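# Find the light fake weight and set it on the red dish

## Task

Among the check weights that look alike, one is a fake that is far too light; use the rocker balance to find it (its pointer sits over the white field when the two pans carry equal loads and swings over a red field when one side is clearly heavier). Put that light weight lying flat on the red dish, with the dish standing the right way up at the end. No other weight may rest on the dish, lie on the light weight, hang above the dish, or lean against the dish or the light weight. Everything must stay in place on its own once the robot lets go.

## Robot and tools

Robot: two arms, left_arm and right_arm, each with 7 joints and a two-finger gripper. The names do not refer to sides of any camera image.

Frame: every reported position uses one scene frame in metres. The origin is on the table surface midway between the arms, +z is up, +x points out across the table, and left_arm sits on the +y side. Gripper orientation is given as a quaternion in w,x,y,z order. The gripper's fingers point along its own +z and close along its own y. The reported hand point lies between the pads when closed; closed fingertips extend about 33 mm past it, fully open ones about 9 mm. Closing pushes the tips roughly 24 mm further out, so keep that clearance above the table. Reported hand positions may be off, more so at long reach.

Tool execute_actions, argument actions: a list holding at most one item. An empty list only returns the current state. An item with rows (and optionally steps, 1 to 15, default 15) is a motion; each control step lasts 1/30 s. An item with only steps (up to 300) is a wait that commands nothing new. Optional pictures (true/false) controls whether camera images come back. A refused call does nothing.

Each row has exactly 20 numbers, all in [-1, 1], and always covers both arms: left_arm first (7 joint numbers, then gripper position, force_limit, speed), then right_arm in the same 10-number layout. One row is used per control step; if there are fewer rows than steps, the last row repeats.

Joint numbers are offsets, not poses. They are counted from the joint angles printed in the most recent result that lists them (before any such result in the scene, or on later calls within the same reply, from wherever the arm stands when the action begins), not from the preceding row. Scale: 1.0 equals 1.427 rad for waist, shoulder, upper arm roll and elbow; 3.044 rad for forearm roll; 2.596 rad for wrist pitch; 3.91 rad for wrist roll. Joint order and stated ranges (rad): waist -2.744..2.744, shoulder -1.784..1.784, upper arm roll -2.901..2.901, elbow -3.042..-0.152, forearm roll -2.807..2.807, wrist pitch 0.544..4.517, wrist roll -3.016..3.016. Asking for more than 0.018 rad beyond an end gets the call refused; actual ends may differ from these by up to 0.018 rad, and a command past the real end is clipped there, reported by "joint sent to its limit" (possibly about an earlier, still running action). Because offsets are measured from the last reported angles, sending all zeros is not a pause: it pulls the arm back to those angles.

Speed limits: each step the target stays within a lead of the measured angle (0.248 rad for the first four joints, 0.677 forearm roll, 0.715 wrist pitch, 1.54 wrist roll), and targets are shrunk if they would move the gripper more than 70 mm from where it is. Large moves therefore take several actions. Arms keep moving toward the last target while you think or wait, until they have nearly stopped or a step is HELD.

Gripper numbers are absolute settings, not offsets. position: +1 fully open (140 mm), about -0.8 pads touching, -1 closes until something blocks. force_limit: about 14 N at -1, 60 N at 0, 107 N at +1 (for parts up to 40 mm wide). speed: about 30 mm/s at -1, 140 at 0, 250 at +1. To leave a gripper unchanged, repeat its previous three numbers; 0 is a real command. To grip, send position -1 and confirm object_status 2. object_status: 0 moving, 1 blocked while opening, 2 blocked while closing (holding), 3 reached target or pads met (thin items may still be held). To squeeze harder while at status 2, raise force_limit and nudge position, e.g. -1 to -0.98. position_measured is in counts: 3 fully open, 230 pads together, not linear in mm.

Result lines: left_arm: ... | right_arm: ... give pose per arm; Joint positions and Joint velocities list each arm's joints in order (rad, rad/s); "joint command not followed" means the clearance check altered joint targets (the rest of the row was applied); HELD marks steps whose row was partly or wholly not sent; MOTOR HOT warns of heating from carrying loads, and OVER-TEMPERATURE FAULT means that arm is braked until cool. TORQUE FAULT or FORCE FAULT stops an arm for 10 s and drops the rest of the call; limits are 35 N m waist and shoulder, 32 upper arm roll, 30 elbow, 12 for the three wrist joints, and 40 N contact force on any part, held weight included. Random brief tugs on held parts or pushes on loose ones can occur.

Tool zoom_image: camera (cam_high, cam_low, cam_left_wrist, cam_right_wrist) and region [x0, y0, x1, y1] in that camera's pixels, top-left origin, at most 504 by 504. cam_high and cam_low are 896x504, wrist cameras 504x504 fisheye. Calibration (intrinsics and world-to-camera transforms) is supplied and may be slightly off.

Tool finished_scene: argument scene, the number of the current scene; it ends that scene irreversibly and grades it, and the next task arrives in its result. Replying without any tool call ends everything.

Suggested order: look, weigh weights pairwise on the balance pans and read the pointer, grasp the light one, set it flat on the upright red dish, release, keep other weights clear, then finish. Avoid dropping, slamming or hard pushing, arm-to-arm collisions, and anything leaving the table.

Each tool is called after "Emit:" in YAML: its name, and indented under it one key for each argument.

## Session

Emit:
execute_actions:
  actions: []

Scene clock: 0.00 s of 7600.00 s.
left_arm: end_effector_position=(+0.5941, +0.6115, +0.1944) position_measured=3 object_status=3 end_effector_quat_wxyz=(+0.008, +0.141, +0.640, +0.756) | right_arm: end_effector_position=(+0.3474, -0.2440, +0.3558) position_measured=3 object_status=3 end_effector_quat_wxyz=(-0.332, +0.921, +0.101, +0.177)
Joint positions: left_arm=[-0.236  0.769 -0.03  -1.808  1.61   1.402  0.778] | right_arm=[ 0.016 -1.081 -0.346 -2.753  0.471  1.776 -2.133]
Joint velocities: left_arm=[ 0.    -0.     0.     0.001 -0.    -0.     0.001] | right_arm=[-0.001 -0.     0.     0.001  0.001 -0.     0.   ]
camera_calibration (this result's frames):
cam_left_wrist: T_world_to_cam=[[0.185707, -0.202538, 0.961505, -0.17105], [0.811723, -0.519811, -0.266275, -0.083622], [0.553732, 0.829924, 0.0678724, -0.665609], [0, 0, 0, 1]] pos_world=[0.468212, 0.474293, 0.187376]
cam_right_wrist: T_world_to_cam=[[0.164605, -0.77997, -0.603781, -0.0409953], [-0.983366, -0.177426, -0.0388888, 0.33129], [-0.076794, 0.600138, -0.796201, 0.642386], [0, 0, 0, 1]] pos_world=[0.381859, -0.358716, 0.4996]

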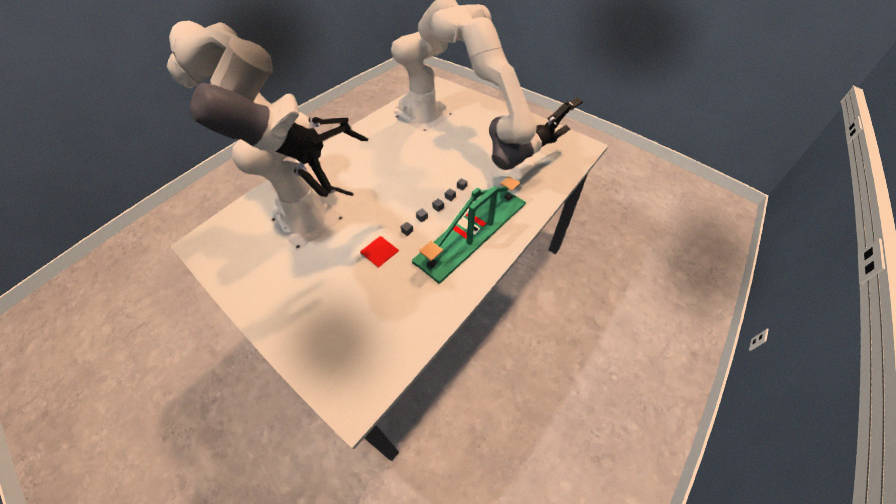

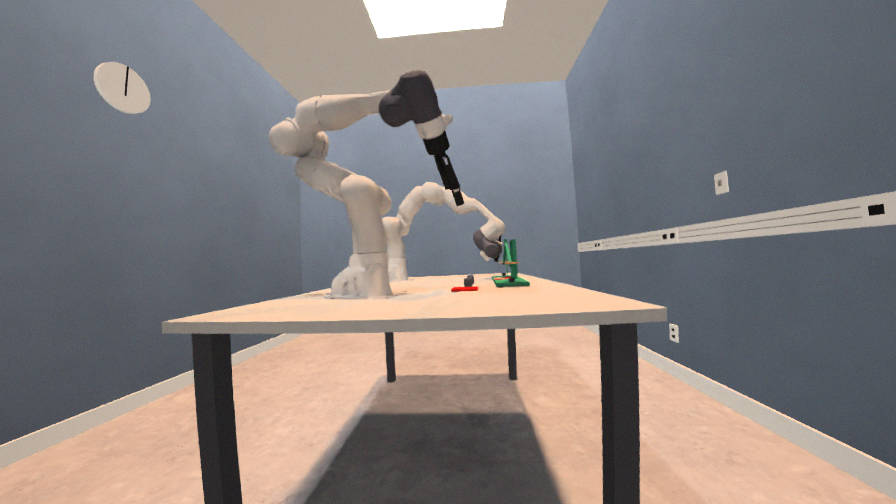

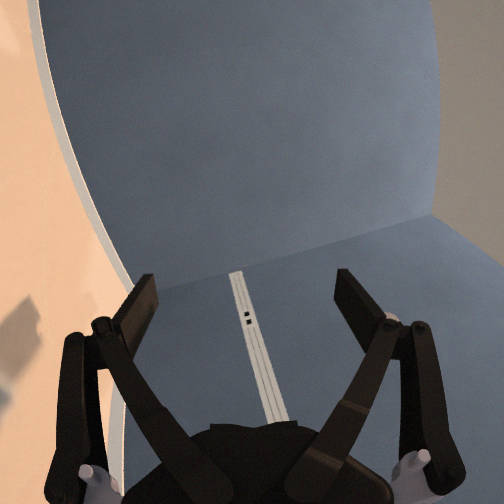

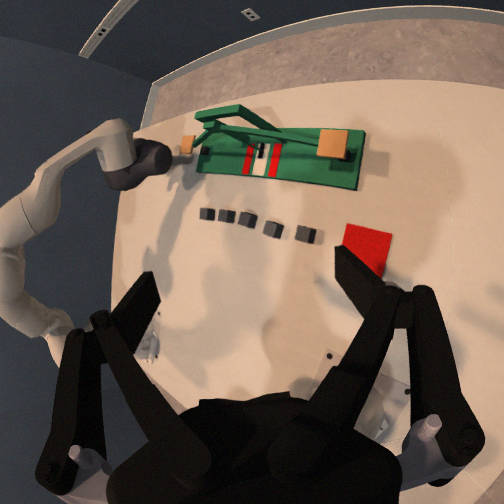

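Emit:
zoom_image:
  camera: "cam_right_wrist"
  region: [170,100,410,290]

Emit:
zoom_image:
  camera: "cam_high"
  region: [350,160,540,290]

Region (170, 100, 410, 290) of cam_right_wrist's 504x504 image, scaled by 2.100, with more detail than that image has; it fills the top 399 rows of this view, and the rest is white.

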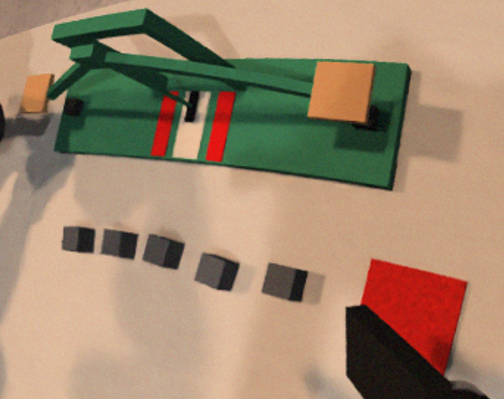

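Region (350, 160, 540, 290) of cam_high's 896x504 image, scaled by 2.653, with more detail than that image has; it fills the top 345 rows of this view, and the rest is white.

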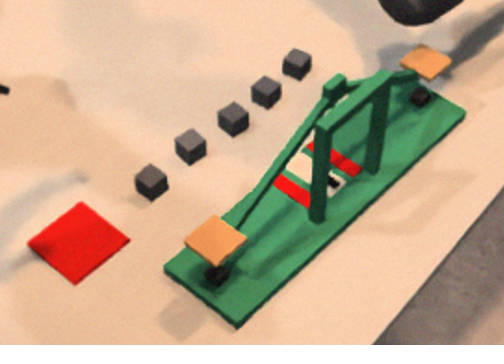

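Emit:
execute_actions:
  actions:
    - {"rows":[ [0,-0.008,0,-0.001,0,0.003,0.006,0,0,0, 0.003,0.003,0.003,0.001,-0.003,0.004,-0.003,0,0,0], [0,-0.025,0.001,-0.004,0,0.012,0.022,0,0,0, 0.010,0.010,0.012,0.002,-0.011,0.016,-0.009,0,0,0], [0,-0.052,0.002,-0.009,0,0.027,0.047,0,0,0, 0.021,0.022,0.025,0.004,-0.023,0.033,-0.019,0,0,0], [0,-0.088,0.004,-0.016,-0.005,0.047,0.079,0,0,0, 0.036,0.037,0.042,0.007,-0.038,0.054,-0.032,0,0,0], [-0.003,-0.128,0.005,-0.025,-0.015,0.072,0.116,0,0,0, 0.053,0.054,0.063,0.011,-0.055,0.078,-0.046,0,0,0], [-0.008,-0.172,0.007,-0.035,-0.032,0.100,0.158,0,0,0, 0.072,0.074,0.085,0.014,-0.073,0.104,-0.061,0,0,0], [-0.016,-0.217,0.009,-0.046,-0.056,0.130,0.202,0,0,0, 0.092,0.095,0.109,0.018,-0.091,0.130,-0.076,0,0,0], [-0.028,-0.262,0.012,-0.057,-0.088,0.160,0.247,0,0,0, 0.112,0.116,0.133,0.022,-0.108,0.154,-0.091,0,0,0], [-0.045,-0.307,0.014,-0.068,-0.128,0.190,0.291,0,0,0, 0.132,0.136,0.157,0.026,-0.123,0.176,-0.104,0,0,0], [-0.066,-0.352,0.016,-0.079,-0.176,0.220,0.333,0,0,0, 0.151,0.156,0.180,0.030,-0.136,0.194,-0.114,0,0,0], [-0.092,-0.397,0.017,-0.090,-0.232,0.250,0.370,0,0,0, 0.168,0.173,0.200,0.033,-0.146,0.208,-0.122,0,0,0], [-0.122,-0.442,0.019,-0.101,-0.296,0.280,0.402,0,0,0, 0.183,0.188,0.217,0.036,-0.152,0.217,-0.128,0,0,0], [-0.155,-0.487,0.020,-0.112,-0.370,0.305,0.427,0,0,0, 0.194,0.200,0.231,0.039,-0.155,0.221,-0.130,0,0,0], [-0.190,-0.532,0.021,-0.123,-0.450,0.330,0.443,0,0,0, 0.201,0.207,0.239,0.040,-0.155,0.221,-0.130,0,0,0], [-0.2225,-0.574,0.021,-0.1345,-0.530,0.350,0.450,0,0,0, 0.204,0.210,0.2435,0.0406,-0.155,0.221,-0.130,0,0,0] ]}
  pictures: false

Emit:
execute_actions:
  actions:
    - {"steps":36}
  pictures: false

Scene clock: 63.40 s of 7600.00 s.
left_arm: end_effector_position=(+0.5938, +0.5035, +0.2817) position_measured=108 object_status=0 end_effector_quat_wxyz=(-0.012, +0.288, +0.792, +0.538) | right_arm: end_effector_position=(+0.4508, -0.2280, +0.2966) position_measured=108 object_status=0 end_effector_quat_wxyz=(+0.025, +0.865, +0.472, +0.171)
Joint positions: left_arm=[-0.334  0.288 -0.006 -1.895  1.188  1.782  1.362] | right_arm=[ 0.28  -0.807 -0.032 -2.702  0.056  2.236 -2.439]
Joint velocities: left_arm=[-0.441 -0.571  0.001 -0.145 -0.931  0.582  0.762] | right_arm=[ 0.408  0.397  0.497  0.049 -0.448  0.669 -0.655]
Steps of this call (steps 1 to 90: nothing new was sent; then 59.90 s passed at rest; steps 91 to 105: all 15 steps of this action). Readings (joint positions | what the end effector reports):
91: left_arm=[-0.236 0.768 -0.030 -1.809 1.610 1.403 0.779] | right_arm=[0.017 -1.081 -0.346 -2.753 0.470 1.778 -2.134] | left_arm position_measured=3 object_status=0 | right_arm position_measured=3 object_status=0
92: left_arm=[-0.236 0.764 -0.030 -1.812 1.610 1.408 0.787] | right_arm=[0.019 -1.079 -0.343 -2.752 0.464 1.784 -2.136] | left_arm position_measured=9 object_status=0 | right_arm position_measured=9 object_status=0
94: left_arm=[-0.236 0.731 -0.028 -1.827 1.607 1.437 0.830] | right_arm=[0.035 -1.062 -0.323 -2.747 0.430 1.817 -2.153] | left_arm position_measured=24 object_status=0 | right_arm position_measured=24 object_status=0
98: left_arm=[-0.247 0.547 -0.016 -1.871 1.503 1.585 1.060] | right_arm=[0.116 -0.977 -0.227 -2.731 0.286 1.964 -2.239] | left_arm position_measured=55 object_status=0 | right_arm position_measured=55 object_status=0
105: the state above

Scene clock: 64.60 s of 7600.00 s.
left_arm: end_effector_position=(+0.4836, +0.1081, +0.3196) position_measured=129 object_status=3 end_effector_quat_wxyz=(+0.174, +0.650, +0.739, +0.026) | right_arm: end_effector_position=(+0.4786, -0.2143, +0.3121) position_measured=129 object_status=3 end_effector_quat_wxyz=(+0.088, +0.787, +0.578, +0.197)
Joint positions: left_arm=[-0.552 -0.05  -0.001 -1.998  0.003  2.302  2.43 ] | right_arm=[ 0.305 -0.783 -0.001 -2.696  0.003  2.348 -2.632]
Joint velocities: left_arm=[ 0.001  0.001  0.001 -0.002 -0.032  0.04   0.344] | right_arm=[ 0.     0.001  0.    -0.    -0.001  0.    -0.013]
Steps of this call (steps 1 to 36: the robot went on to your last target). Readings (joint positions | what the end effector reports):
1: left_arm=[-0.350 0.269 -0.005 -1.901 1.154 1.802 1.388] | right_arm=[0.291 -0.796 -0.019 -2.701 0.043 2.256 -2.459] | left_arm position_measured=115 object_status=0 | right_arm position_measured=115 object_status=0
2: left_arm=[-0.364 0.251 -0.005 -1.907 1.118 1.822 1.415] | right_arm=[0.298 -0.790 -0.011 -2.700 0.033 2.272 -2.477] | left_arm position_measured=123 object_status=0 | right_arm position_measured=123 object_status=0
4: left_arm=[-0.392 0.215 -0.005 -1.920 1.043 1.862 1.468] | right_arm=[0.304 -0.785 -0.003 -2.699 0.020 2.297 -2.509] | left_arm position_measured=129 object_status=0 | right_arm position_measured=129 object_status=0
8: left_arm=[-0.441 0.141 -0.006 -1.942 0.879 1.939 1.577] | right_arm=[0.305 -0.783 -0.001 -2.697 0.008 2.325 -2.554] | left_arm position_measured=129 object_status=0 | right_arm position_measured=129 object_status=0
36: the state above

Emit:
execute_actions:
  actions:
    - {"rows":[ [0,0.002,0,-0.002,0,0.003,0.027,0,0,0, 0.003,0.004,0,0,0,0,-0.003,0,0,0], [0,0.006,0,-0.006,0,0.003,0.027,0,0,0, 0.010,0.015,0,0,0,0,-0.003,0,0,0], [0,0.013,0,-0.013,0,0.003,0.027,0,0,0, 0.021,0.032,0,0,0,0,-0.003,0,0,0], [0,0.023,0,-0.022,0,0.003,0.027,0,0,0, 0.036,0.053,0,0,0,0,-0.003,0,0,0], [0,0.033,0,-0.032,0,0.003,0.027,0,0,0, 0.053,0.079,0,0,0,0,-0.003,0,0,0], [0,0.045,0,-0.043,0,0.003,0.027,0,0,0, 0.073,0.107,0,0,0,0,-0.003,0,0,0], [0,0.058,0,-0.056,0,0.003,0.027,0,0,0, 0.093,0.137,0,0,0,0,-0.003,0,0,0], [0,0.071,0,-0.068,0,0.003,0.027,0,0,0, 0.113,0.168,0,0,0,0,-0.003,0,0,0], [0,0.084,0,-0.080,0,0.003,0.027,0,0,0, 0.133,0.198,0,0,0,0,-0.003,0,0,0], [0,0.096,0,-0.092,0,0.003,0.027,0,0,0, 0.153,0.226,0,0,0,0,-0.003,0,0,0], [0,0.106,0,-0.102,0,0.003,0.027,0,0,0, 0.170,0.252,0,0,0,0,-0.003,0,0,0], [0,0.116,0,-0.111,0,0.003,0.027,0,0,0, 0.185,0.273,0,0,0,0,-0.003,0,0,0], [0,0.123,0,-0.117,0,0.003,0.027,0,0,0, 0.196,0.290,0,0,0,0,-0.003,0,0,0], [0,0.127,0,-0.122,0,0.003,0.027,0,0,0, 0.203,0.301,0,0,0,0,-0.003,0,0,0], [0,0.129,0,-0.124,0,0.003,0.027,0,0,0, 0.206,0.305,0,0,0,0,-0.003,0,0,0] ]}
  pictures: false

Emit:
execute_actions:
  actions:
    - {"steps":12}

Emit:
zoom_image:
  camera: "cam_right_wrist"
  region: [170,170,330,310]

Emit:
zoom_image:
  camera: "cam_left_wrist"
  region: [170,170,330,310]

Scene clock: 74.43 s of 7600.00 s.
left_arm: end_effector_position=(+0.4132, +0.1541, +0.1337) position_measured=129 object_status=3 end_effector_quat_wxyz=(+0.015, +0.698, +0.716, +0.003) | right_arm: end_effector_position=(+0.4012, -0.1245, +0.1425) position_measured=129 object_status=3 end_effector_quat_wxyz=(+0.004, +0.718, +0.695, +0.017)
Joint positions: left_arm=[-0.552  0.121 -0.001 -2.159  0.001  2.31   2.533] | right_arm=[ 0.571 -0.384 -0.001 -2.698  0.003  2.348 -2.637]
Joint velocities: left_arm=[-0.001  0.372  0.001 -0.334  0.    -0.032  0.001] | right_arm=[ 0.386  0.615  0.027 -0.05   0.    -0.02  -0.004]
Steps of this call (steps 1 to 45: the robot went on to your last target; steps 46 to 110: nothing new was sent; then 5.67 s passed at rest; steps 111 to 125: all 15 steps of this action). Readings (joint positions | what the end effector reports):
111: left_arm=[-0.552 -0.050 -0.001 -1.999 -0.000 2.308 2.533] | right_arm=[0.306 -0.783 -0.001 -2.696 0.003 2.348 -2.636] | left_arm position_measured=129 object_status=3 | right_arm position_measured=129 object_status=3
112: left_arm=[-0.552 -0.050 -0.001 -2.000 0.000 2.308 2.533] | right_arm=[0.308 -0.779 -0.001 -2.696 0.003 2.348 -2.636] | left_arm position_measured=129 object_status=3 | right_arm position_measured=129 object_status=3
114: left_arm=[-0.552 -0.044 -0.001 -2.007 0.000 2.310 2.533] | right_arm=[0.325 -0.756 -0.002 -2.693 0.003 2.348 -2.636] | left_arm position_measured=129 object_status=3 | right_arm position_measured=129 object_status=3
118: left_arm=[-0.552 0.002 -0.001 -2.051 0.001 2.312 2.533] | right_arm=[0.408 -0.635 -0.004 -2.691 0.003 2.349 -2.637] | left_arm position_measured=129 object_status=3 | right_arm position_measured=129 object_status=3
125: the state above

Scene clock: 74.83 s of 7600.00 s.
left_arm: end_effector_position=(+0.4028, +0.1609, +0.1180) position_measured=129 object_status=3 end_effector_quat_wxyz=(-0.002, +0.698, +0.716, -0.000) | right_arm: end_effector_position=(+0.3899, -0.1187, +0.1289) position_measured=129 object_status=3 end_effector_quat_wxyz=(-0.001, +0.709, +0.705, -0.000)
Joint positions: left_arm=[-0.552  0.135 -0.001 -2.176  0.001  2.307  2.533] | right_arm=[ 0.597 -0.349 -0.    -2.698  0.003  2.347 -2.638]
Joint velocities: left_arm=[-0.001 -0.002  0.     0.     0.    -0.     0.001] | right_arm=[ 0.    -0.001  0.001  0.001 -0.002  0.    -0.001]
Steps of this call (steps 1 to 12: the robot went on to your last target). Readings (joint positions | what the end effector reports):
1: left_arm=[-0.552 0.131 -0.001 -2.168 0.001 2.309 2.533] | right_arm=[0.581 -0.367 -0.000 -2.699 0.003 2.348 -2.637] | left_arm position_measured=129 object_status=3 | right_arm position_measured=129 object_status=3
2: left_arm=[-0.552 0.137 -0.001 -2.174 0.001 2.308 2.533] | right_arm=[0.588 -0.358 -0.000 -2.700 0.003 2.347 -2.638] | left_arm position_measured=129 object_status=3 | right_arm position_measured=129 object_status=3
4: left_arm=[-0.552 0.141 -0.001 -2.179 0.001 2.307 2.533] | right_arm=[0.593 -0.350 -0.000 -2.700 0.003 2.347 -2.638] | left_arm position_measured=129 object_status=3 | right_arm position_measured=129 object_status=3
8: left_arm=[-0.552 0.137 -0.001 -2.177 0.001 2.307 2.533] | right_arm=[0.596 -0.349 -0.000 -2.698 0.003 2.347 -2.638] | left_arm position_measured=129 object_status=3 | right_arm position_measured=129 object_status=3
12: the state above
camera_calibration (this result's frames):
cam_left_wrist: T_world_to_cam=[[0.999894, 0.00368322, 0.0140697, -0.402617], [-0.00155634, -0.934748, 0.355308, 0.138087], [0.0144603, -0.355292, -0.934643, 0.345708], [0, 0, 0, 1]] pos_world=[0.39779, 0.253387, 0.279715]
cam_right_wrist: T_world_to_cam=[[0.988887, -0.146242, 0.0267694, -0.41472], [-0.146556, -0.92861, 0.340887, -0.0779313], [-0.0249936, -0.341022, -0.939723, 0.276379], [0, 0, 0, 1]] pos_world=[0.405597, -0.0387661, 0.297387]

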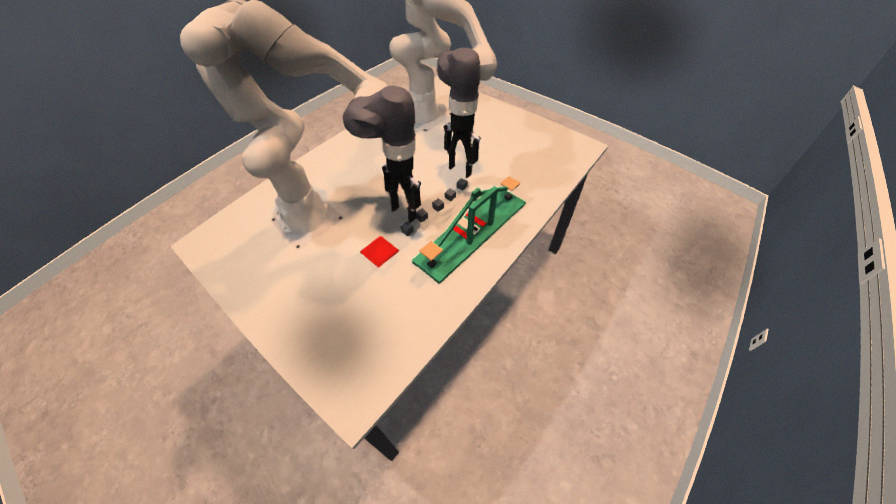

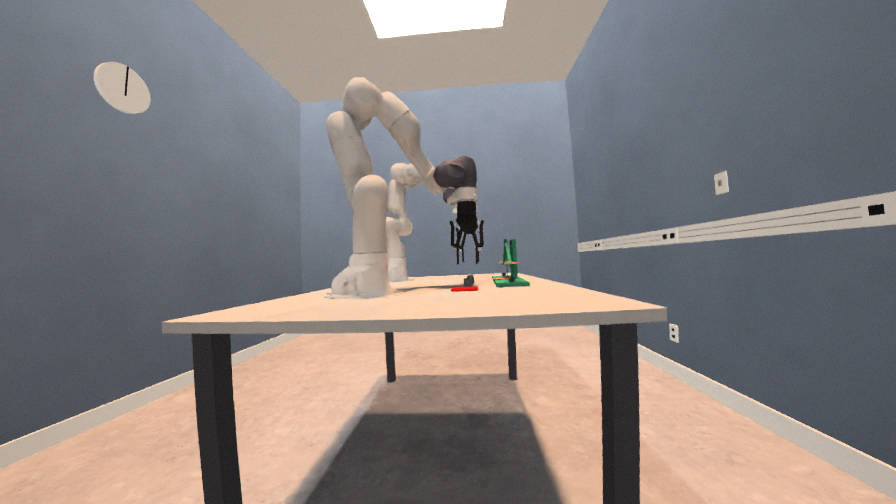

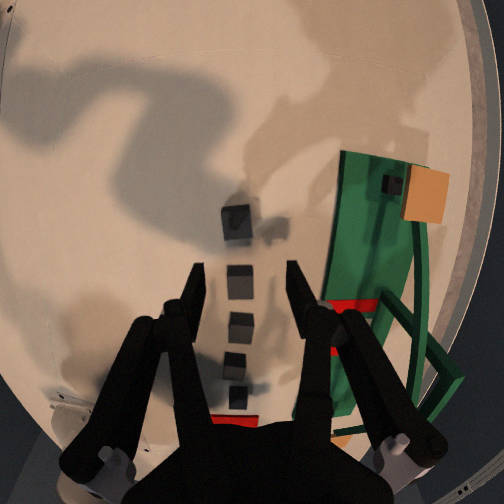

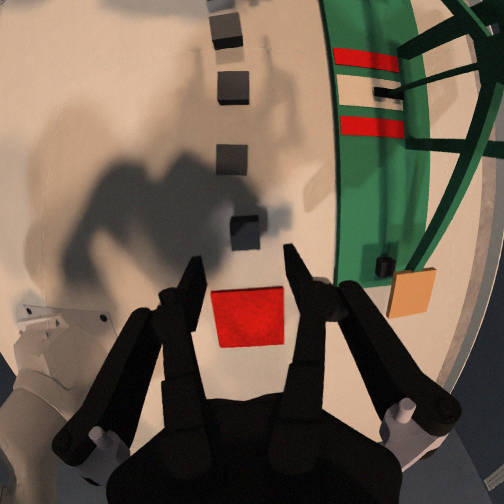

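Region (170, 170, 330, 310) of cam_right_wrist's 504x504 image, scaled by 3.150, with more detail than that image has; it fills the top 441 rows of this view, and the rest is white.

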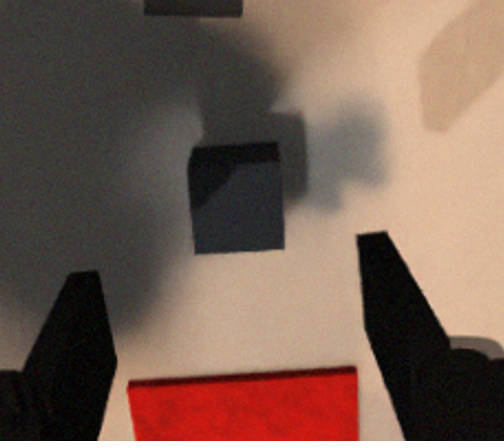

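Region (170, 170, 330, 310) of cam_left_wrist's 504x504 image, scaled by 3.150, with more detail than that image has; it fills the top 441 rows of this view, and the rest is white.

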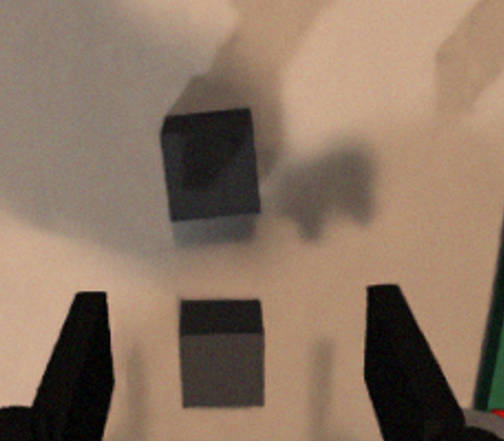

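Emit:
execute_actions:
  actions:
    - {"rows":[ [0.001,0,0,0,0,0.003,-0.002,0,0,0, 0.001,0,0,0,0,0.003,0.004,0,0,0], [0.003,0,0,0,0,0.009,-0.004,0,0,0, 0.002,0,0,0,0,0.011,0.009,0,0,0], [0.006,0,0,0,0,0.019,-0.007,0,0,0, 0.003,0,0,0,0,0.024,0.015,0,0,0], [0.009,0.002,0,-0.002,0,0.031,-0.010,0,0,0, 0.004,0.003,0,-0.001,0,0.039,0.021,0,0,0], [0.012,0.006,0,-0.006,0,0.045,-0.012,0,0,0, 0.005,0.012,0,-0.003,0,0.055,0.026,0,0,0], [0.016,0.012,0,-0.012,0,0.058,-0.012,0,0,0, 0.006,0.025,0,-0.005,0,0.071,0.030,0,0,0], [0.019,0.021,0,-0.021,0,0.070,-0.012,0,0,0, 0.007,0.042,0,-0.009,0,0.086,0.030,0,0,0], [0.021,0.030,0,-0.030,0,0.080,-0.012,0,0,0, 0.008,0.061,0,-0.013,0,0.098,0.030,0,0,0], [0.0225,0.040,0,-0.040,0,0.087,-0.012,0,0,0, 0.008,0.081,0,-0.017,0,0.107,0.030,0,0,0], [0.0225,0.049,0,-0.049,0,0.0895,-0.012,0,0,0, 0.008,0.101,0,-0.021,0,0.1095,0.030,0,0,0], [0.0225,0.059,0,-0.059,0,0.0895,-0.012,0,0,0, 0.008,0.120,0,-0.025,0,0.1095,0.030,0,0,0], [0.0225,0.067,0,-0.067,0,0.0895,-0.012,0,0,0, 0.008,0.137,0,-0.029,0,0.1095,0.030,0,0,0], [0.0225,0.073,0,-0.073,0,0.0895,-0.012,0,0,0, 0.008,0.151,0,-0.031,0,0.1095,0.030,0,0,0], [0.0225,0.078,0,-0.078,0,0.0895,-0.012,0,0,0, 0.008,0.159,0,-0.033,0,0.1095,0.030,0,0,0], [0.0225,0.079,0,-0.0795,0,0.0895,-0.012,0,0,0, 0.008,0.163,0,-0.034,0,0.1095,0.030,0,0,0] ]}
  pictures: false

Emit:
execute_actions:
  actions:
    - {"steps":12}

Scene clock: 101.77 s of 7600.00 s.
left_arm: end_effector_position=(+0.3981, +0.1840, +0.0411) position_measured=129 object_status=3 end_effector_quat_wxyz=(-0.002, +0.675, +0.738, -0.000) | right_arm: end_effector_position=(+0.3923, -0.1137, +0.0541) position_measured=129 object_status=3 end_effector_quat_wxyz=(-0.001, +0.734, +0.679, -0.002)
Joint positions: left_arm=[-0.521  0.235 -0.001 -2.275  0.001  2.505  2.501] | right_arm=[ 0.606 -0.146 -0.    -2.739  0.003  2.589 -2.556]
Joint velocities: left_arm=[-0.     0.302 -0.    -0.28  -0.     0.16  -0.037] | right_arm=[-0.     0.491 -0.    -0.146 -0.001  0.209  0.098]
Steps of this call (steps 1 to 30: the robot went on to your last target; steps 31 to 90: nothing new was sent; then 23.43 s passed at rest; steps 91 to 105: all 15 steps of this action). Readings (joint positions | what the end effector reports):
91: left_arm=[-0.552 0.135 -0.001 -2.176 0.001 2.308 2.533] | right_arm=[0.597 -0.349 -0.000 -2.697 0.003 2.348 -2.637] | left_arm position_measured=129 object_status=3 | right_arm position_measured=129 object_status=3
92: left_arm=[-0.552 0.135 -0.001 -2.176 0.001 2.311 2.532] | right_arm=[0.597 -0.349 -0.000 -2.698 0.003 2.352 -2.634] | left_arm position_measured=129 object_status=3 | right_arm position_measured=129 object_status=3
94: left_arm=[-0.549 0.135 -0.002 -2.177 0.001 2.329 2.527] | right_arm=[0.598 -0.349 -0.000 -2.698 0.003 2.375 -2.623] | left_arm position_measured=129 object_status=3 | right_arm position_measured=129 object_status=3
98: left_arm=[-0.533 0.149 -0.002 -2.192 0.001 2.410 2.514] | right_arm=[0.603 -0.312 -0.000 -2.702 0.003 2.473 -2.590] | left_arm position_measured=129 object_status=3 | right_arm position_measured=129 object_status=3
105: the state above

Scene clock: 102.17 s of 7600.00 s.
left_arm: end_effector_position=(+0.3943, +0.1864, +0.0300) position_measured=129 object_status=3 end_effector_quat_wxyz=(-0.003, +0.672, +0.741, -0.000) | right_arm: end_effector_position=(+0.3909, -0.1144, +0.0432) position_measured=129 object_status=3 end_effector_quat_wxyz=(-0.001, +0.742, +0.671, -0.002)
Joint positions: left_arm=[-0.521  0.249 -0.001 -2.291  0.001  2.534  2.493] | right_arm=[ 0.606 -0.118 -0.    -2.747  0.003  2.625 -2.534]
Joint velocities: left_arm=[-0.    0.    0.   -0.    0.    0.02 -0.01] | right_arm=[-0.001  0.001  0.001  0.001 -0.     0.024  0.025]
Steps of this call (steps 1 to 12: the robot went on to your last target). Readings (joint positions | what the end effector reports):
1: left_arm=[-0.521 0.243 -0.001 -2.283 0.001 2.510 2.500] | right_arm=[0.606 -0.133 -0.000 -2.743 0.003 2.596 -2.553] | left_arm position_measured=129 object_status=3 | right_arm position_measured=129 object_status=3
2: left_arm=[-0.521 0.249 -0.001 -2.288 0.001 2.514 2.499] | right_arm=[0.606 -0.125 -0.000 -2.746 0.003 2.601 -2.550] | left_arm position_measured=129 object_status=3 | right_arm position_measured=129 object_status=3
4: left_arm=[-0.521 0.252 -0.001 -2.291 0.001 2.520 2.497] | right_arm=[0.606 -0.118 -0.000 -2.747 0.003 2.609 -2.545] | left_arm position_measured=129 object_status=3 | right_arm position_measured=129 object_status=3
8: left_arm=[-0.521 0.250 -0.001 -2.291 0.001 2.530 2.495] | right_arm=[0.606 -0.118 -0.000 -2.747 0.003 2.620 -2.538] | left_arm position_measured=129 object_status=3 | right_arm position_measured=129 object_status=3
12: the state above
camera_calibration (this result's frames):
cam_left_wrist: T_world_to_cam=[[0.997114, 0.0748942, 0.012391, -0.405083], [0.0656663, -0.932859, 0.354205, 0.16628], [0.038087, -0.352369, -0.935086, 0.262791], [0, 0, 0, 1]] pos_world=[0.382986, 0.278053, 0.191854]
cam_right_wrist: T_world_to_cam=[[0.970616, -0.23936, 0.0247178, -0.416179], [-0.233091, -0.909707, 0.343658, -0.00873319], [-0.0597719, -0.339322, -0.938769, 0.211146], [0, 0, 0, 1]] pos_world=[0.414535, -0.0359146, 0.211506]

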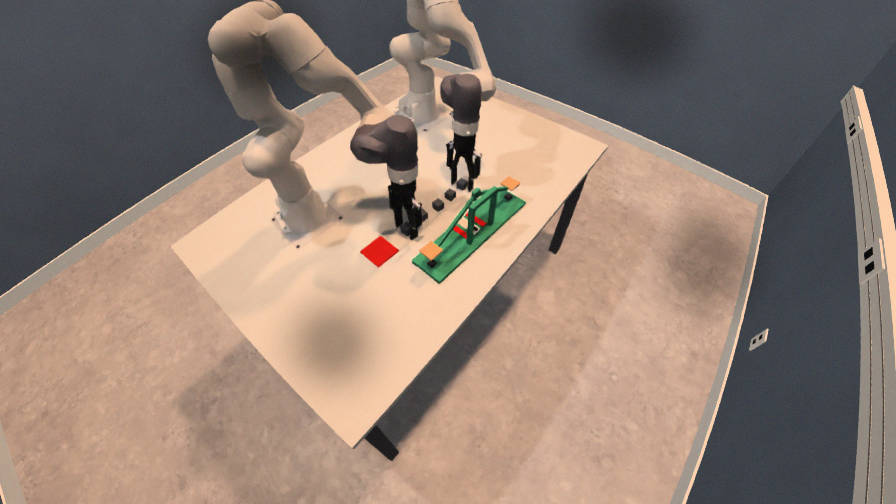

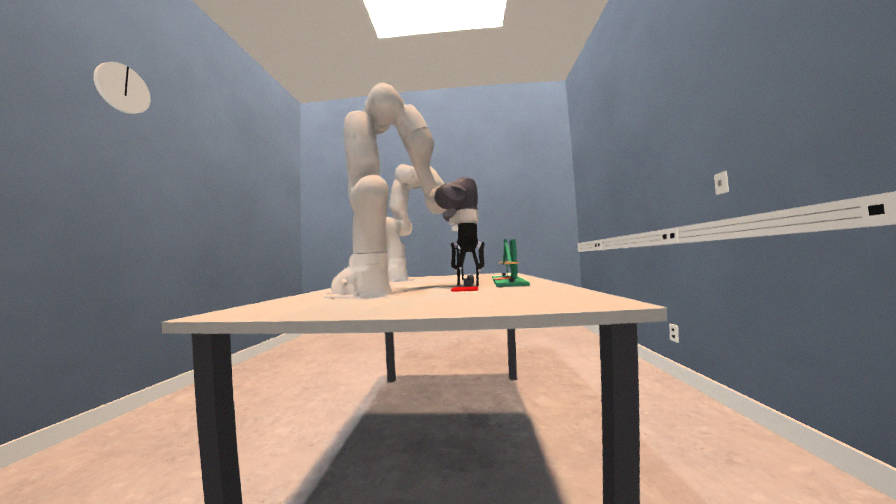

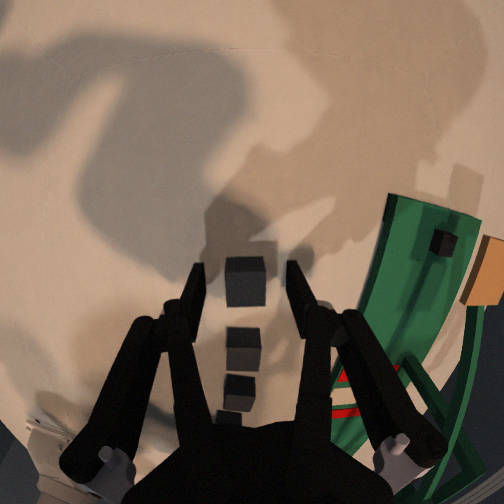

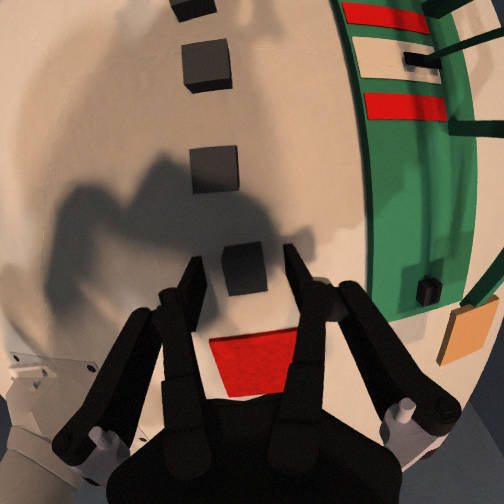

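Emit:
execute_actions:
  actions:
    - {"rows":[[0,0,0,0,0,0.0015,-0.001,-1,0,-0.5, 0,0,0,0,0,0.002,0.001,-1,0,-0.5]],"steps":15}
  pictures: false

Emit:
execute_actions:
  actions:
    - {"steps":6}
  pictures: false

Emit:
execute_actions:
  actions:
    - {"rows":[ [0,-0.002,0,0.001,0,-0.002,0,-1,0,-0.5, 0,-0.002,0,0.002,0,-0.003,0,-1,0,-0.5], [0,-0.006,0,0.005,0,-0.009,0,-1,0,-0.5, 0,-0.007,0,0.007,0,-0.011,0,-1,0,-0.5], [0,-0.013,0,0.011,0,-0.019,0,-1,0,-0.5, 0,-0.015,0,0.014,0,-0.024,0,-1,0,-0.5], [0,-0.022,0,0.018,0,-0.032,0,-1,0,-0.5, 0,-0.025,0,0.024,0,-0.040,0,-1,0,-0.5], [0,-0.032,0,0.027,0,-0.047,0,-1,0,-0.5, 0,-0.037,0,0.035,0,-0.058,0,-1,0,-0.5], [0,-0.044,0,0.037,0,-0.062,0,-1,0,-0.5, 0,-0.050,0,0.048,0,-0.077,0,-1,0,-0.5], [0,-0.056,0,0.047,0,-0.078,0,-1,0,-0.5, 0,-0.064,0,0.061,0,-0.095,0,-1,0,-0.5], [0,-0.068,0,0.058,0,-0.092,0,-1,0,-0.5, 0,-0.079,0,0.074,0,-0.113,0,-1,0,-0.5], [0,-0.080,0,0.068,0,-0.105,0,-1,0,-0.5, 0,-0.093,0,0.087,0,-0.129,0,-1,0,-0.5], [0,-0.092,0,0.078,0,-0.115,0,-1,0,-0.5, 0,-0.106,0,0.100,0,-0.142,0,-1,0,-0.5], [0,-0.102,0,0.087,0,-0.122,0,-1,0,-0.5, 0,-0.118,0,0.111,0,-0.150,0,-1,0,-0.5], [0,-0.111,0,0.094,0,-0.1245,0,-1,0,-0.5, 0,-0.128,0,0.121,0,-0.153,0,-1,0,-0.5], [0,-0.118,0,0.100,0,-0.1245,0,-1,0,-0.5, 0,-0.136,0,0.128,0,-0.153,0,-1,0,-0.5], [0,-0.122,0,0.104,0,-0.1245,0,-1,0,-0.5, 0,-0.141,0,0.133,0,-0.153,0,-1,0,-0.5], [0,-0.1236,0,0.105,0,-0.1245,0,-1,0,-0.5, 0,-0.143,0,0.135,0,-0.153,0,-1,0,-0.5] ]}
  pictures: false

Emit:
execute_actions:
  actions:
    - {"steps":4}
  pictures: false

Emit:
execute_actions:
  actions:
    - {"rows":[ [0.002,0.003,0,0.005,0,-0.012,0.003,-1,0,-0.5, -0.004,0.003,0,0.003,0,-0.014,-0.003,-1,0,-0.5], [0.007,0.012,0,0.017,0,-0.016,0.009,-1,0,-0.5, -0.014,0.010,0,0.011,0,-0.015,-0.009,-1,0,-0.5], [0.014,0.025,0,0.036,0,-0.022,0.019,-1,0,-0.5, -0.029,0.022,0,0.024,0,-0.016,-0.018,-1,0,-0.5], [0.024,0.043,0,0.061,0,-0.030,0.031,-1,0,-0.5, -0.048,0.036,0,0.040,0,-0.018,-0.030,-1,0,-0.5], [0.036,0.063,0,0.090,0,-0.038,0.044,-1,0,-0.5, -0.070,0.054,0,0.059,0,-0.019,-0.043,-1,0,-0.5], [0.049,0.086,0,0.122,0,-0.047,0.057,-1,0,-0.5, -0.094,0.073,0,0.080,0,-0.021,-0.056,-1,0,-0.5], [0.063,0.110,0,0.156,0,-0.055,0.069,-1,0,-0.5, -0.117,0.094,0,0.102,0,-0.022,-0.068,-1,0,-0.5], [0.076,0.135,0,0.190,0,-0.061,0.079,-1,0,-0.5, -0.139,0.114,0,0.125,0,-0.023,-0.078,-1,0,-0.5], [0.090,0.159,0,0.224,0,-0.065,0.085,-1,0,-0.5, -0.158,0.135,0,0.147,0,-0.024,-0.084,-1,0,-0.5], [0.103,0.182,0,0.256,0,-0.067,0.088,-1,0,-0.5, -0.173,0.154,0,0.168,0,-0.024,-0.087,-1,0,-0.5], [0.115,0.202,0,0.285,0,-0.067,0.088,-1,0,-0.5, -0.183,0.172,0,0.187,0,-0.024,-0.087,-1,0,-0.5], [0.125,0.220,0,0.310,0,-0.067,0.088,-1,0,-0.5, -0.188,0.186,0,0.203,0,-0.024,-0.087,-1,0,-0.5], [0.132,0.233,0,0.329,0,-0.067,0.088,-1,0,-0.5, -0.188,0.198,0,0.216,0,-0.024,-0.087,-1,0,-0.5], [0.137,0.242,0,0.342,0,-0.067,0.088,-1,0,-0.5, -0.188,0.205,0,0.224,0,-0.024,-0.087,-1,0,-0.5], [0.139,0.244,0,0.348,0,-0.067,0.088,-1,0,-0.5, -0.188,0.207,0,0.229,0,-0.024,-0.087,-1,0,-0.5] ]}
  pictures: false

Emit:
execute_actions:
  actions:
    - {"steps":18}

Emit:
zoom_image:
  camera: "cam_right_wrist"
  region: [170,170,330,310]

Emit:
zoom_image:
  camera: "cam_left_wrist"
  region: [170,180,330,320]

Scene clock: 136.43 s of 7600.00 s.
left_arm: end_effector_position=(+0.3953, +0.1857, +0.0305) position_measured=189 object_status=0 end_effector_quat_wxyz=(-0.001, +0.671, +0.742, -0.000) | right_arm: end_effector_position=(+0.3925, -0.1135, +0.0439) position_measured=189 object_status=0 end_effector_quat_wxyz=(-0.001, +0.744, +0.668, +0.001)
Joint positions: left_arm=[-0.521  0.249 -0.001 -2.291  0.001  2.537  2.49 ] | right_arm=[ 0.606 -0.118 -0.    -2.747  0.003  2.63  -2.526]
Joint velocities: left_arm=[-0.    -0.    -0.    -0.001 -0.    -0.001 -0.   ] | right_arm=[ 0.001 -0.     0.    -0.     0.    -0.    -0.001]
Steps of this call (steps 1 to 30: the robot went on to your last target; steps 31 to 90: nothing new was sent; then 30.77 s passed at rest; steps 91 to 105: all 15 steps of this action). Readings (joint positions | what the end effector reports):
91: left_arm=[-0.521 0.249 -0.001 -2.291 0.001 2.537 2.490] | right_arm=[0.606 -0.118 -0.000 -2.747 0.003 2.629 -2.526] | left_arm position_measured=129 object_status=0 | right_arm position_measured=129 object_status=0
92: left_arm=[-0.521 0.249 -0.001 -2.291 0.001 2.537 2.490] | right_arm=[0.606 -0.118 -0.000 -2.747 0.003 2.629 -2.526] | left_arm position_measured=132 object_status=0 | right_arm position_measured=132 object_status=0
94: left_arm=[-0.521 0.249 -0.001 -2.291 0.001 2.537 2.490] | right_arm=[0.606 -0.118 -0.000 -2.747 0.003 2.629 -2.526] | left_arm position_measured=141 object_status=0 | right_arm position_measured=141 object_status=0
98: left_arm=[-0.521 0.249 -0.001 -2.291 0.001 2.537 2.490] | right_arm=[0.606 -0.118 -0.000 -2.747 0.003 2.629 -2.526] | left_arm position_measured=160 object_status=0 | right_arm position_measured=160 object_status=0
105: the state above

Scene clock: 136.63 s of 7600.00 s.
left_arm: end_effector_position=(+0.3953, +0.1857, +0.0305) position_measured=189 object_status=2 end_effector_quat_wxyz=(-0.001, +0.671, +0.742, -0.000) | right_arm: end_effector_position=(+0.3925, -0.1135, +0.0439) position_measured=189 object_status=2 end_effector_quat_wxyz=(-0.001, +0.744, +0.668, +0.001)
Joint positions: left_arm=[-0.521  0.249 -0.001 -2.291  0.001  2.537  2.49 ] | right_arm=[ 0.606 -0.118 -0.    -2.747  0.003  2.63  -2.526]
Joint velocities: left_arm=[ 0.001  0.001  0.001  0.     0.001  0.    -0.001] | right_arm=[ 0.     0.001  0.    -0.    -0.001 -0.     0.001]
Steps of this call (steps 1 to 6: the robot went on to your last target). Readings (joint positions | what the end effector reports):
1: left_arm=[-0.521 0.249 -0.001 -2.291 0.001 2.537 2.490] | right_arm=[0.606 -0.118 -0.000 -2.747 0.003 2.630 -2.526] | left_arm position_measured=189 object_status=0 | right_arm position_measured=189 object_status=0
2: left_arm=[-0.521 0.249 -0.001 -2.291 0.001 2.537 2.490] | right_arm=[0.606 -0.118 -0.000 -2.747 0.003 2.630 -2.526] | left_arm position_measured=189 object_status=0 | right_arm position_measured=189 object_status=0
4: left_arm=[-0.521 0.249 -0.001 -2.291 0.001 2.537 2.490] | right_arm=[0.606 -0.118 -0.000 -2.747 0.003 2.630 -2.526] | left_arm position_measured=189 object_status=0 | right_arm position_measured=189 object_status=0
6: the state above

Scene clock: 137.13 s of 7600.00 s.
left_arm: end_effector_position=(+0.4214, +0.1698, +0.1523) position_measured=189 object_status=2 end_effector_quat_wxyz=(+0.017, +0.671, +0.742, +0.004) | right_arm: end_effector_position=(+0.4261, -0.0944, +0.1613) position_measured=189 object_status=2 end_effector_quat_wxyz=(+0.003, +0.744, +0.668, +0.019)
Joint positions: left_arm=[-0.521  0.086 -0.001 -2.153  0.001  2.275  2.49 ] | right_arm=[ 0.606 -0.304 -0.    -2.572  0.003  2.306 -2.526]
Joint velocities: left_arm=[ 0.001 -0.307 -0.     0.244 -0.001 -0.319 -0.001] | right_arm=[ 0.    -0.318 -0.001  0.286 -0.001 -0.4   -0.   ]
Steps of this call (steps 1 to 15: all 15 steps of this action). Readings (joint positions | what the end effector reports):
1: left_arm=[-0.521 0.249 -0.001 -2.291 0.001 2.537 2.490] | right_arm=[0.606 -0.118 -0.000 -2.747 0.003 2.629 -2.526] | left_arm position_measured=189 object_status=2 | right_arm position_measured=189 object_status=2
2: left_arm=[-0.521 0.248 -0.001 -2.290 0.001 2.534 2.490] | right_arm=[0.606 -0.119 -0.000 -2.745 0.003 2.624 -2.526] | left_arm position_measured=189 object_status=2 | right_arm position_measured=189 object_status=2
4: left_arm=[-0.521 0.242 -0.001 -2.284 0.001 2.513 2.490] | right_arm=[0.606 -0.128 -0.000 -2.736 0.003 2.599 -2.526] | left_arm position_measured=189 object_status=2 | right_arm position_measured=189 object_status=2
8: left_arm=[-0.521 0.197 -0.001 -2.245 0.001 2.423 2.490] | right_arm=[0.606 -0.183 -0.000 -2.683 0.003 2.490 -2.526] | left_arm position_measured=189 object_status=2 | right_arm position_measured=189 object_status=2
15: the state above

Scene clock: 137.27 s of 7600.00 s.
left_arm: end_effector_position=(+0.4214, +0.1699, +0.1648) position_measured=189 object_status=2 end_effector_quat_wxyz=(+0.018, +0.671, +0.742, +0.004) | right_arm: end_effector_position=(+0.4252, -0.0949, +0.1722) position_measured=189 object_status=2 end_effector_quat_wxyz=(+0.003, +0.744, +0.668, +0.017)
Joint positions: left_arm=[-0.521  0.069 -0.001 -2.14   0.001  2.245  2.49 ] | right_arm=[ 0.606 -0.322 -0.    -2.556  0.003  2.269 -2.526]
Joint velocities: left_arm=[ 0.001  0.002 -0.    -0.     0.    -0.164  0.002] | right_arm=[ 0.001 -0.007 -0.002  0.012  0.001 -0.201  0.001]
Steps of this call (steps 1 to 4: the robot went on to your last target). Readings (joint positions | what the end effector reports):
1: left_arm=[-0.521 0.078 -0.001 -2.146 0.001 2.265 2.490] | right_arm=[0.606 -0.313 -0.000 -2.564 0.003 2.294 -2.526] | left_arm position_measured=189 object_status=2 | right_arm position_measured=189 object_status=2
2: left_arm=[-0.521 0.072 -0.001 -2.142 0.001 2.257 2.490] | right_arm=[0.606 -0.318 -0.000 -2.559 0.003 2.284 -2.526] | left_arm position_measured=189 object_status=2 | right_arm position_measured=189 object_status=2
4: the state above

Scene clock: 137.77 s of 7600.00 s.
left_arm: end_effector_position=(+0.5620, +0.2253, +0.1598) position_measured=189 object_status=2 end_effector_quat_wxyz=(+0.005, +0.687, +0.727, +0.003) | right_arm: end_effector_position=(+0.5461, -0.1820, +0.1706) position_measured=189 object_status=2 end_effector_quat_wxyz=(-0.001, +0.759, +0.651, +0.001)
Joint positions: left_arm=[-0.34   0.39   0.001 -1.695  0.001  2.096  2.717] | right_arm=[ 0.344 -0.051 -0.005 -2.264  0.003  2.215 -2.749]
Joint velocities: left_arm=[ 0.329  0.466  0.072  0.613  0.    -0.117  0.376] | right_arm=[-0.146  0.395 -0.005  0.416  0.001 -0.023 -0.371]
Steps of this call (steps 1 to 15: all 15 steps of this action). Readings (joint positions | what the end effector reports):
1: left_arm=[-0.521 0.070 -0.001 -2.139 0.001 2.239 2.491] | right_arm=[0.605 -0.321 -0.000 -2.555 0.003 2.263 -2.527] | left_arm position_measured=189 object_status=2 | right_arm position_measured=189 object_status=2
2: left_arm=[-0.520 0.074 -0.001 -2.134 0.001 2.233 2.494] | right_arm=[0.602 -0.318 0.001 -2.552 0.003 2.257 -2.529] | left_arm position_measured=189 object_status=2 | right_arm position_measured=189 object_status=2
4: left_arm=[-0.510 0.096 -0.004 -2.103 0.001 2.214 2.511] | right_arm=[0.580 -0.300 0.003 -2.533 0.003 2.246 -2.545] | left_arm position_measured=189 object_status=2 | right_arm position_measured=189 object_status=2
8: left_arm=[-0.458 0.193 -0.007 -1.963 0.001 2.158 2.588] | right_arm=[0.479 -0.216 0.006 -2.441 0.003 2.228 -2.622] | left_arm position_measured=189 object_status=2 | right_arm position_measured=189 object_status=2
15: the state above

Scene clock: 138.37 s of 7600.00 s.
left_arm: end_effector_position=(+0.5739, +0.2328, +0.1611) position_measured=189 object_status=2 end_effector_quat_wxyz=(+0.004, +0.715, +0.699, +0.002) | right_arm: end_effector_position=(+0.5555, -0.1811, +0.1717) position_measured=189 object_status=2 end_effector_quat_wxyz=(-0.000, +0.727, +0.686, +0.002)
Joint positions: left_arm=[-0.322  0.418  0.    -1.646  0.001  2.073  2.815] | right_arm=[ 0.339 -0.027 -0.003 -2.232  0.003  2.208 -2.845]
Joint velocities: left_arm=[-0.001  0.    -0.     0.001  0.001 -0.005  0.053] | right_arm=[-0.    -0.     0.001  0.003  0.    -0.002 -0.051]
Steps of this call (steps 1 to 18: the robot went on to your last target). Readings (joint positions | what the end effector reports):
1: left_arm=[-0.331 0.402 0.003 -1.678 0.001 2.092 2.729] | right_arm=[0.340 -0.041 -0.005 -2.253 0.003 2.214 -2.760] | left_arm position_measured=189 object_status=2 | right_arm position_measured=189 object_status=2
2: left_arm=[-0.325 0.409 0.005 -1.668 0.001 2.089 2.740] | right_arm=[0.339 -0.034 -0.005 -2.246 0.003 2.213 -2.771] | left_arm position_measured=189 object_status=2 | right_arm position_measured=189 object_status=2
4: left_arm=[-0.319 0.417 0.006 -1.657 0.001 2.083 2.758] | right_arm=[0.339 -0.029 -0.004 -2.238 0.003 2.212 -2.788] | left_arm position_measured=189 object_status=2 | right_arm position_measured=189 object_status=2
8: left_arm=[-0.320 0.418 0.002 -1.648 0.001 2.077 2.783] | right_arm=[0.339 -0.027 -0.003 -2.233 0.003 2.210 -2.814] | left_arm position_measured=189 object_status=2 | right_arm position_measured=189 object_status=2
18: the state above
camera_calibration (this result's frames):
cam_left_wrist: T_world_to_cam=[[0.99862, -0.0461444, 0.0250761, -0.564015], [-0.0520767, -0.931815, 0.359179, 0.217922], [0.00679216, -0.359989, -0.932932, 0.414297], [0, 0, 0, 1]] pos_world=[0.571772, 0.326179, 0.322381]
cam_right_wrist: T_world_to_cam=[[0.979667, -0.19823, 0.0309449, -0.593707], [-0.196883, -0.920184, 0.338376, -0.0962438], [-0.0386014, -0.337588, -0.940502, 0.307812], [0, 0, 0, 1]] pos_world=[0.574568, -0.102339, 0.340437]

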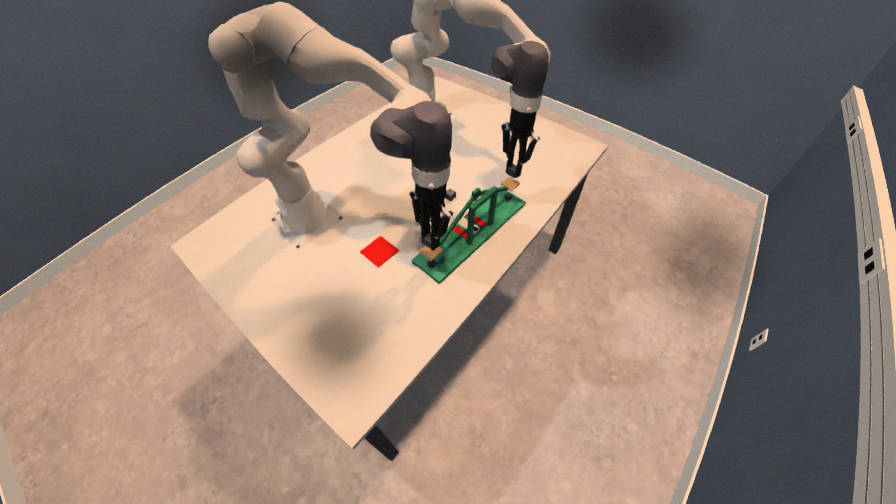

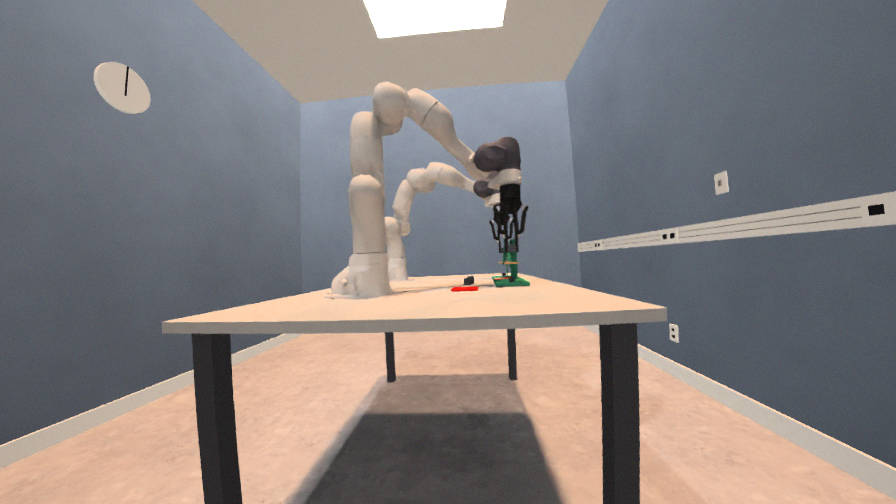

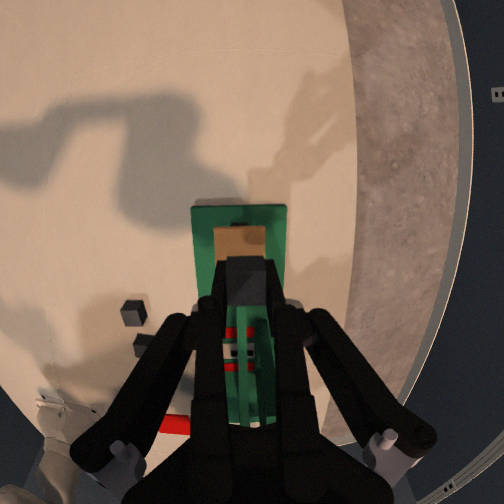

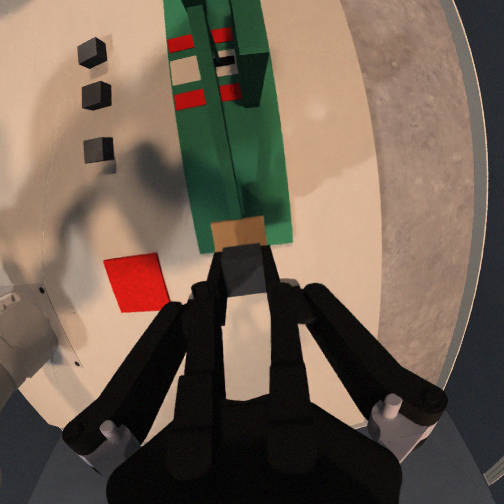

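Region (170, 170, 330, 310) of cam_right_wrist's 504x504 image, scaled by 3.150, with more detail than that image has; it fills the top 441 rows of this view, and the rest is white.

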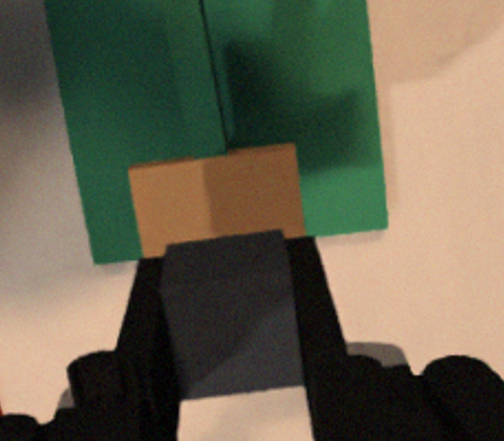

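Region (170, 180, 330, 320) of cam_left_wrist's 504x504 image, scaled by 3.150, with more detail than that image has; it fills the top 441 rows of this view, and the rest is white.

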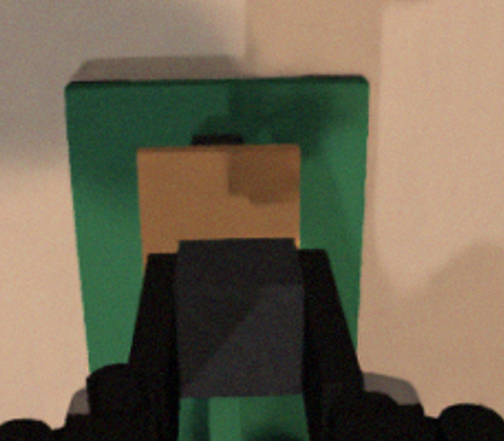

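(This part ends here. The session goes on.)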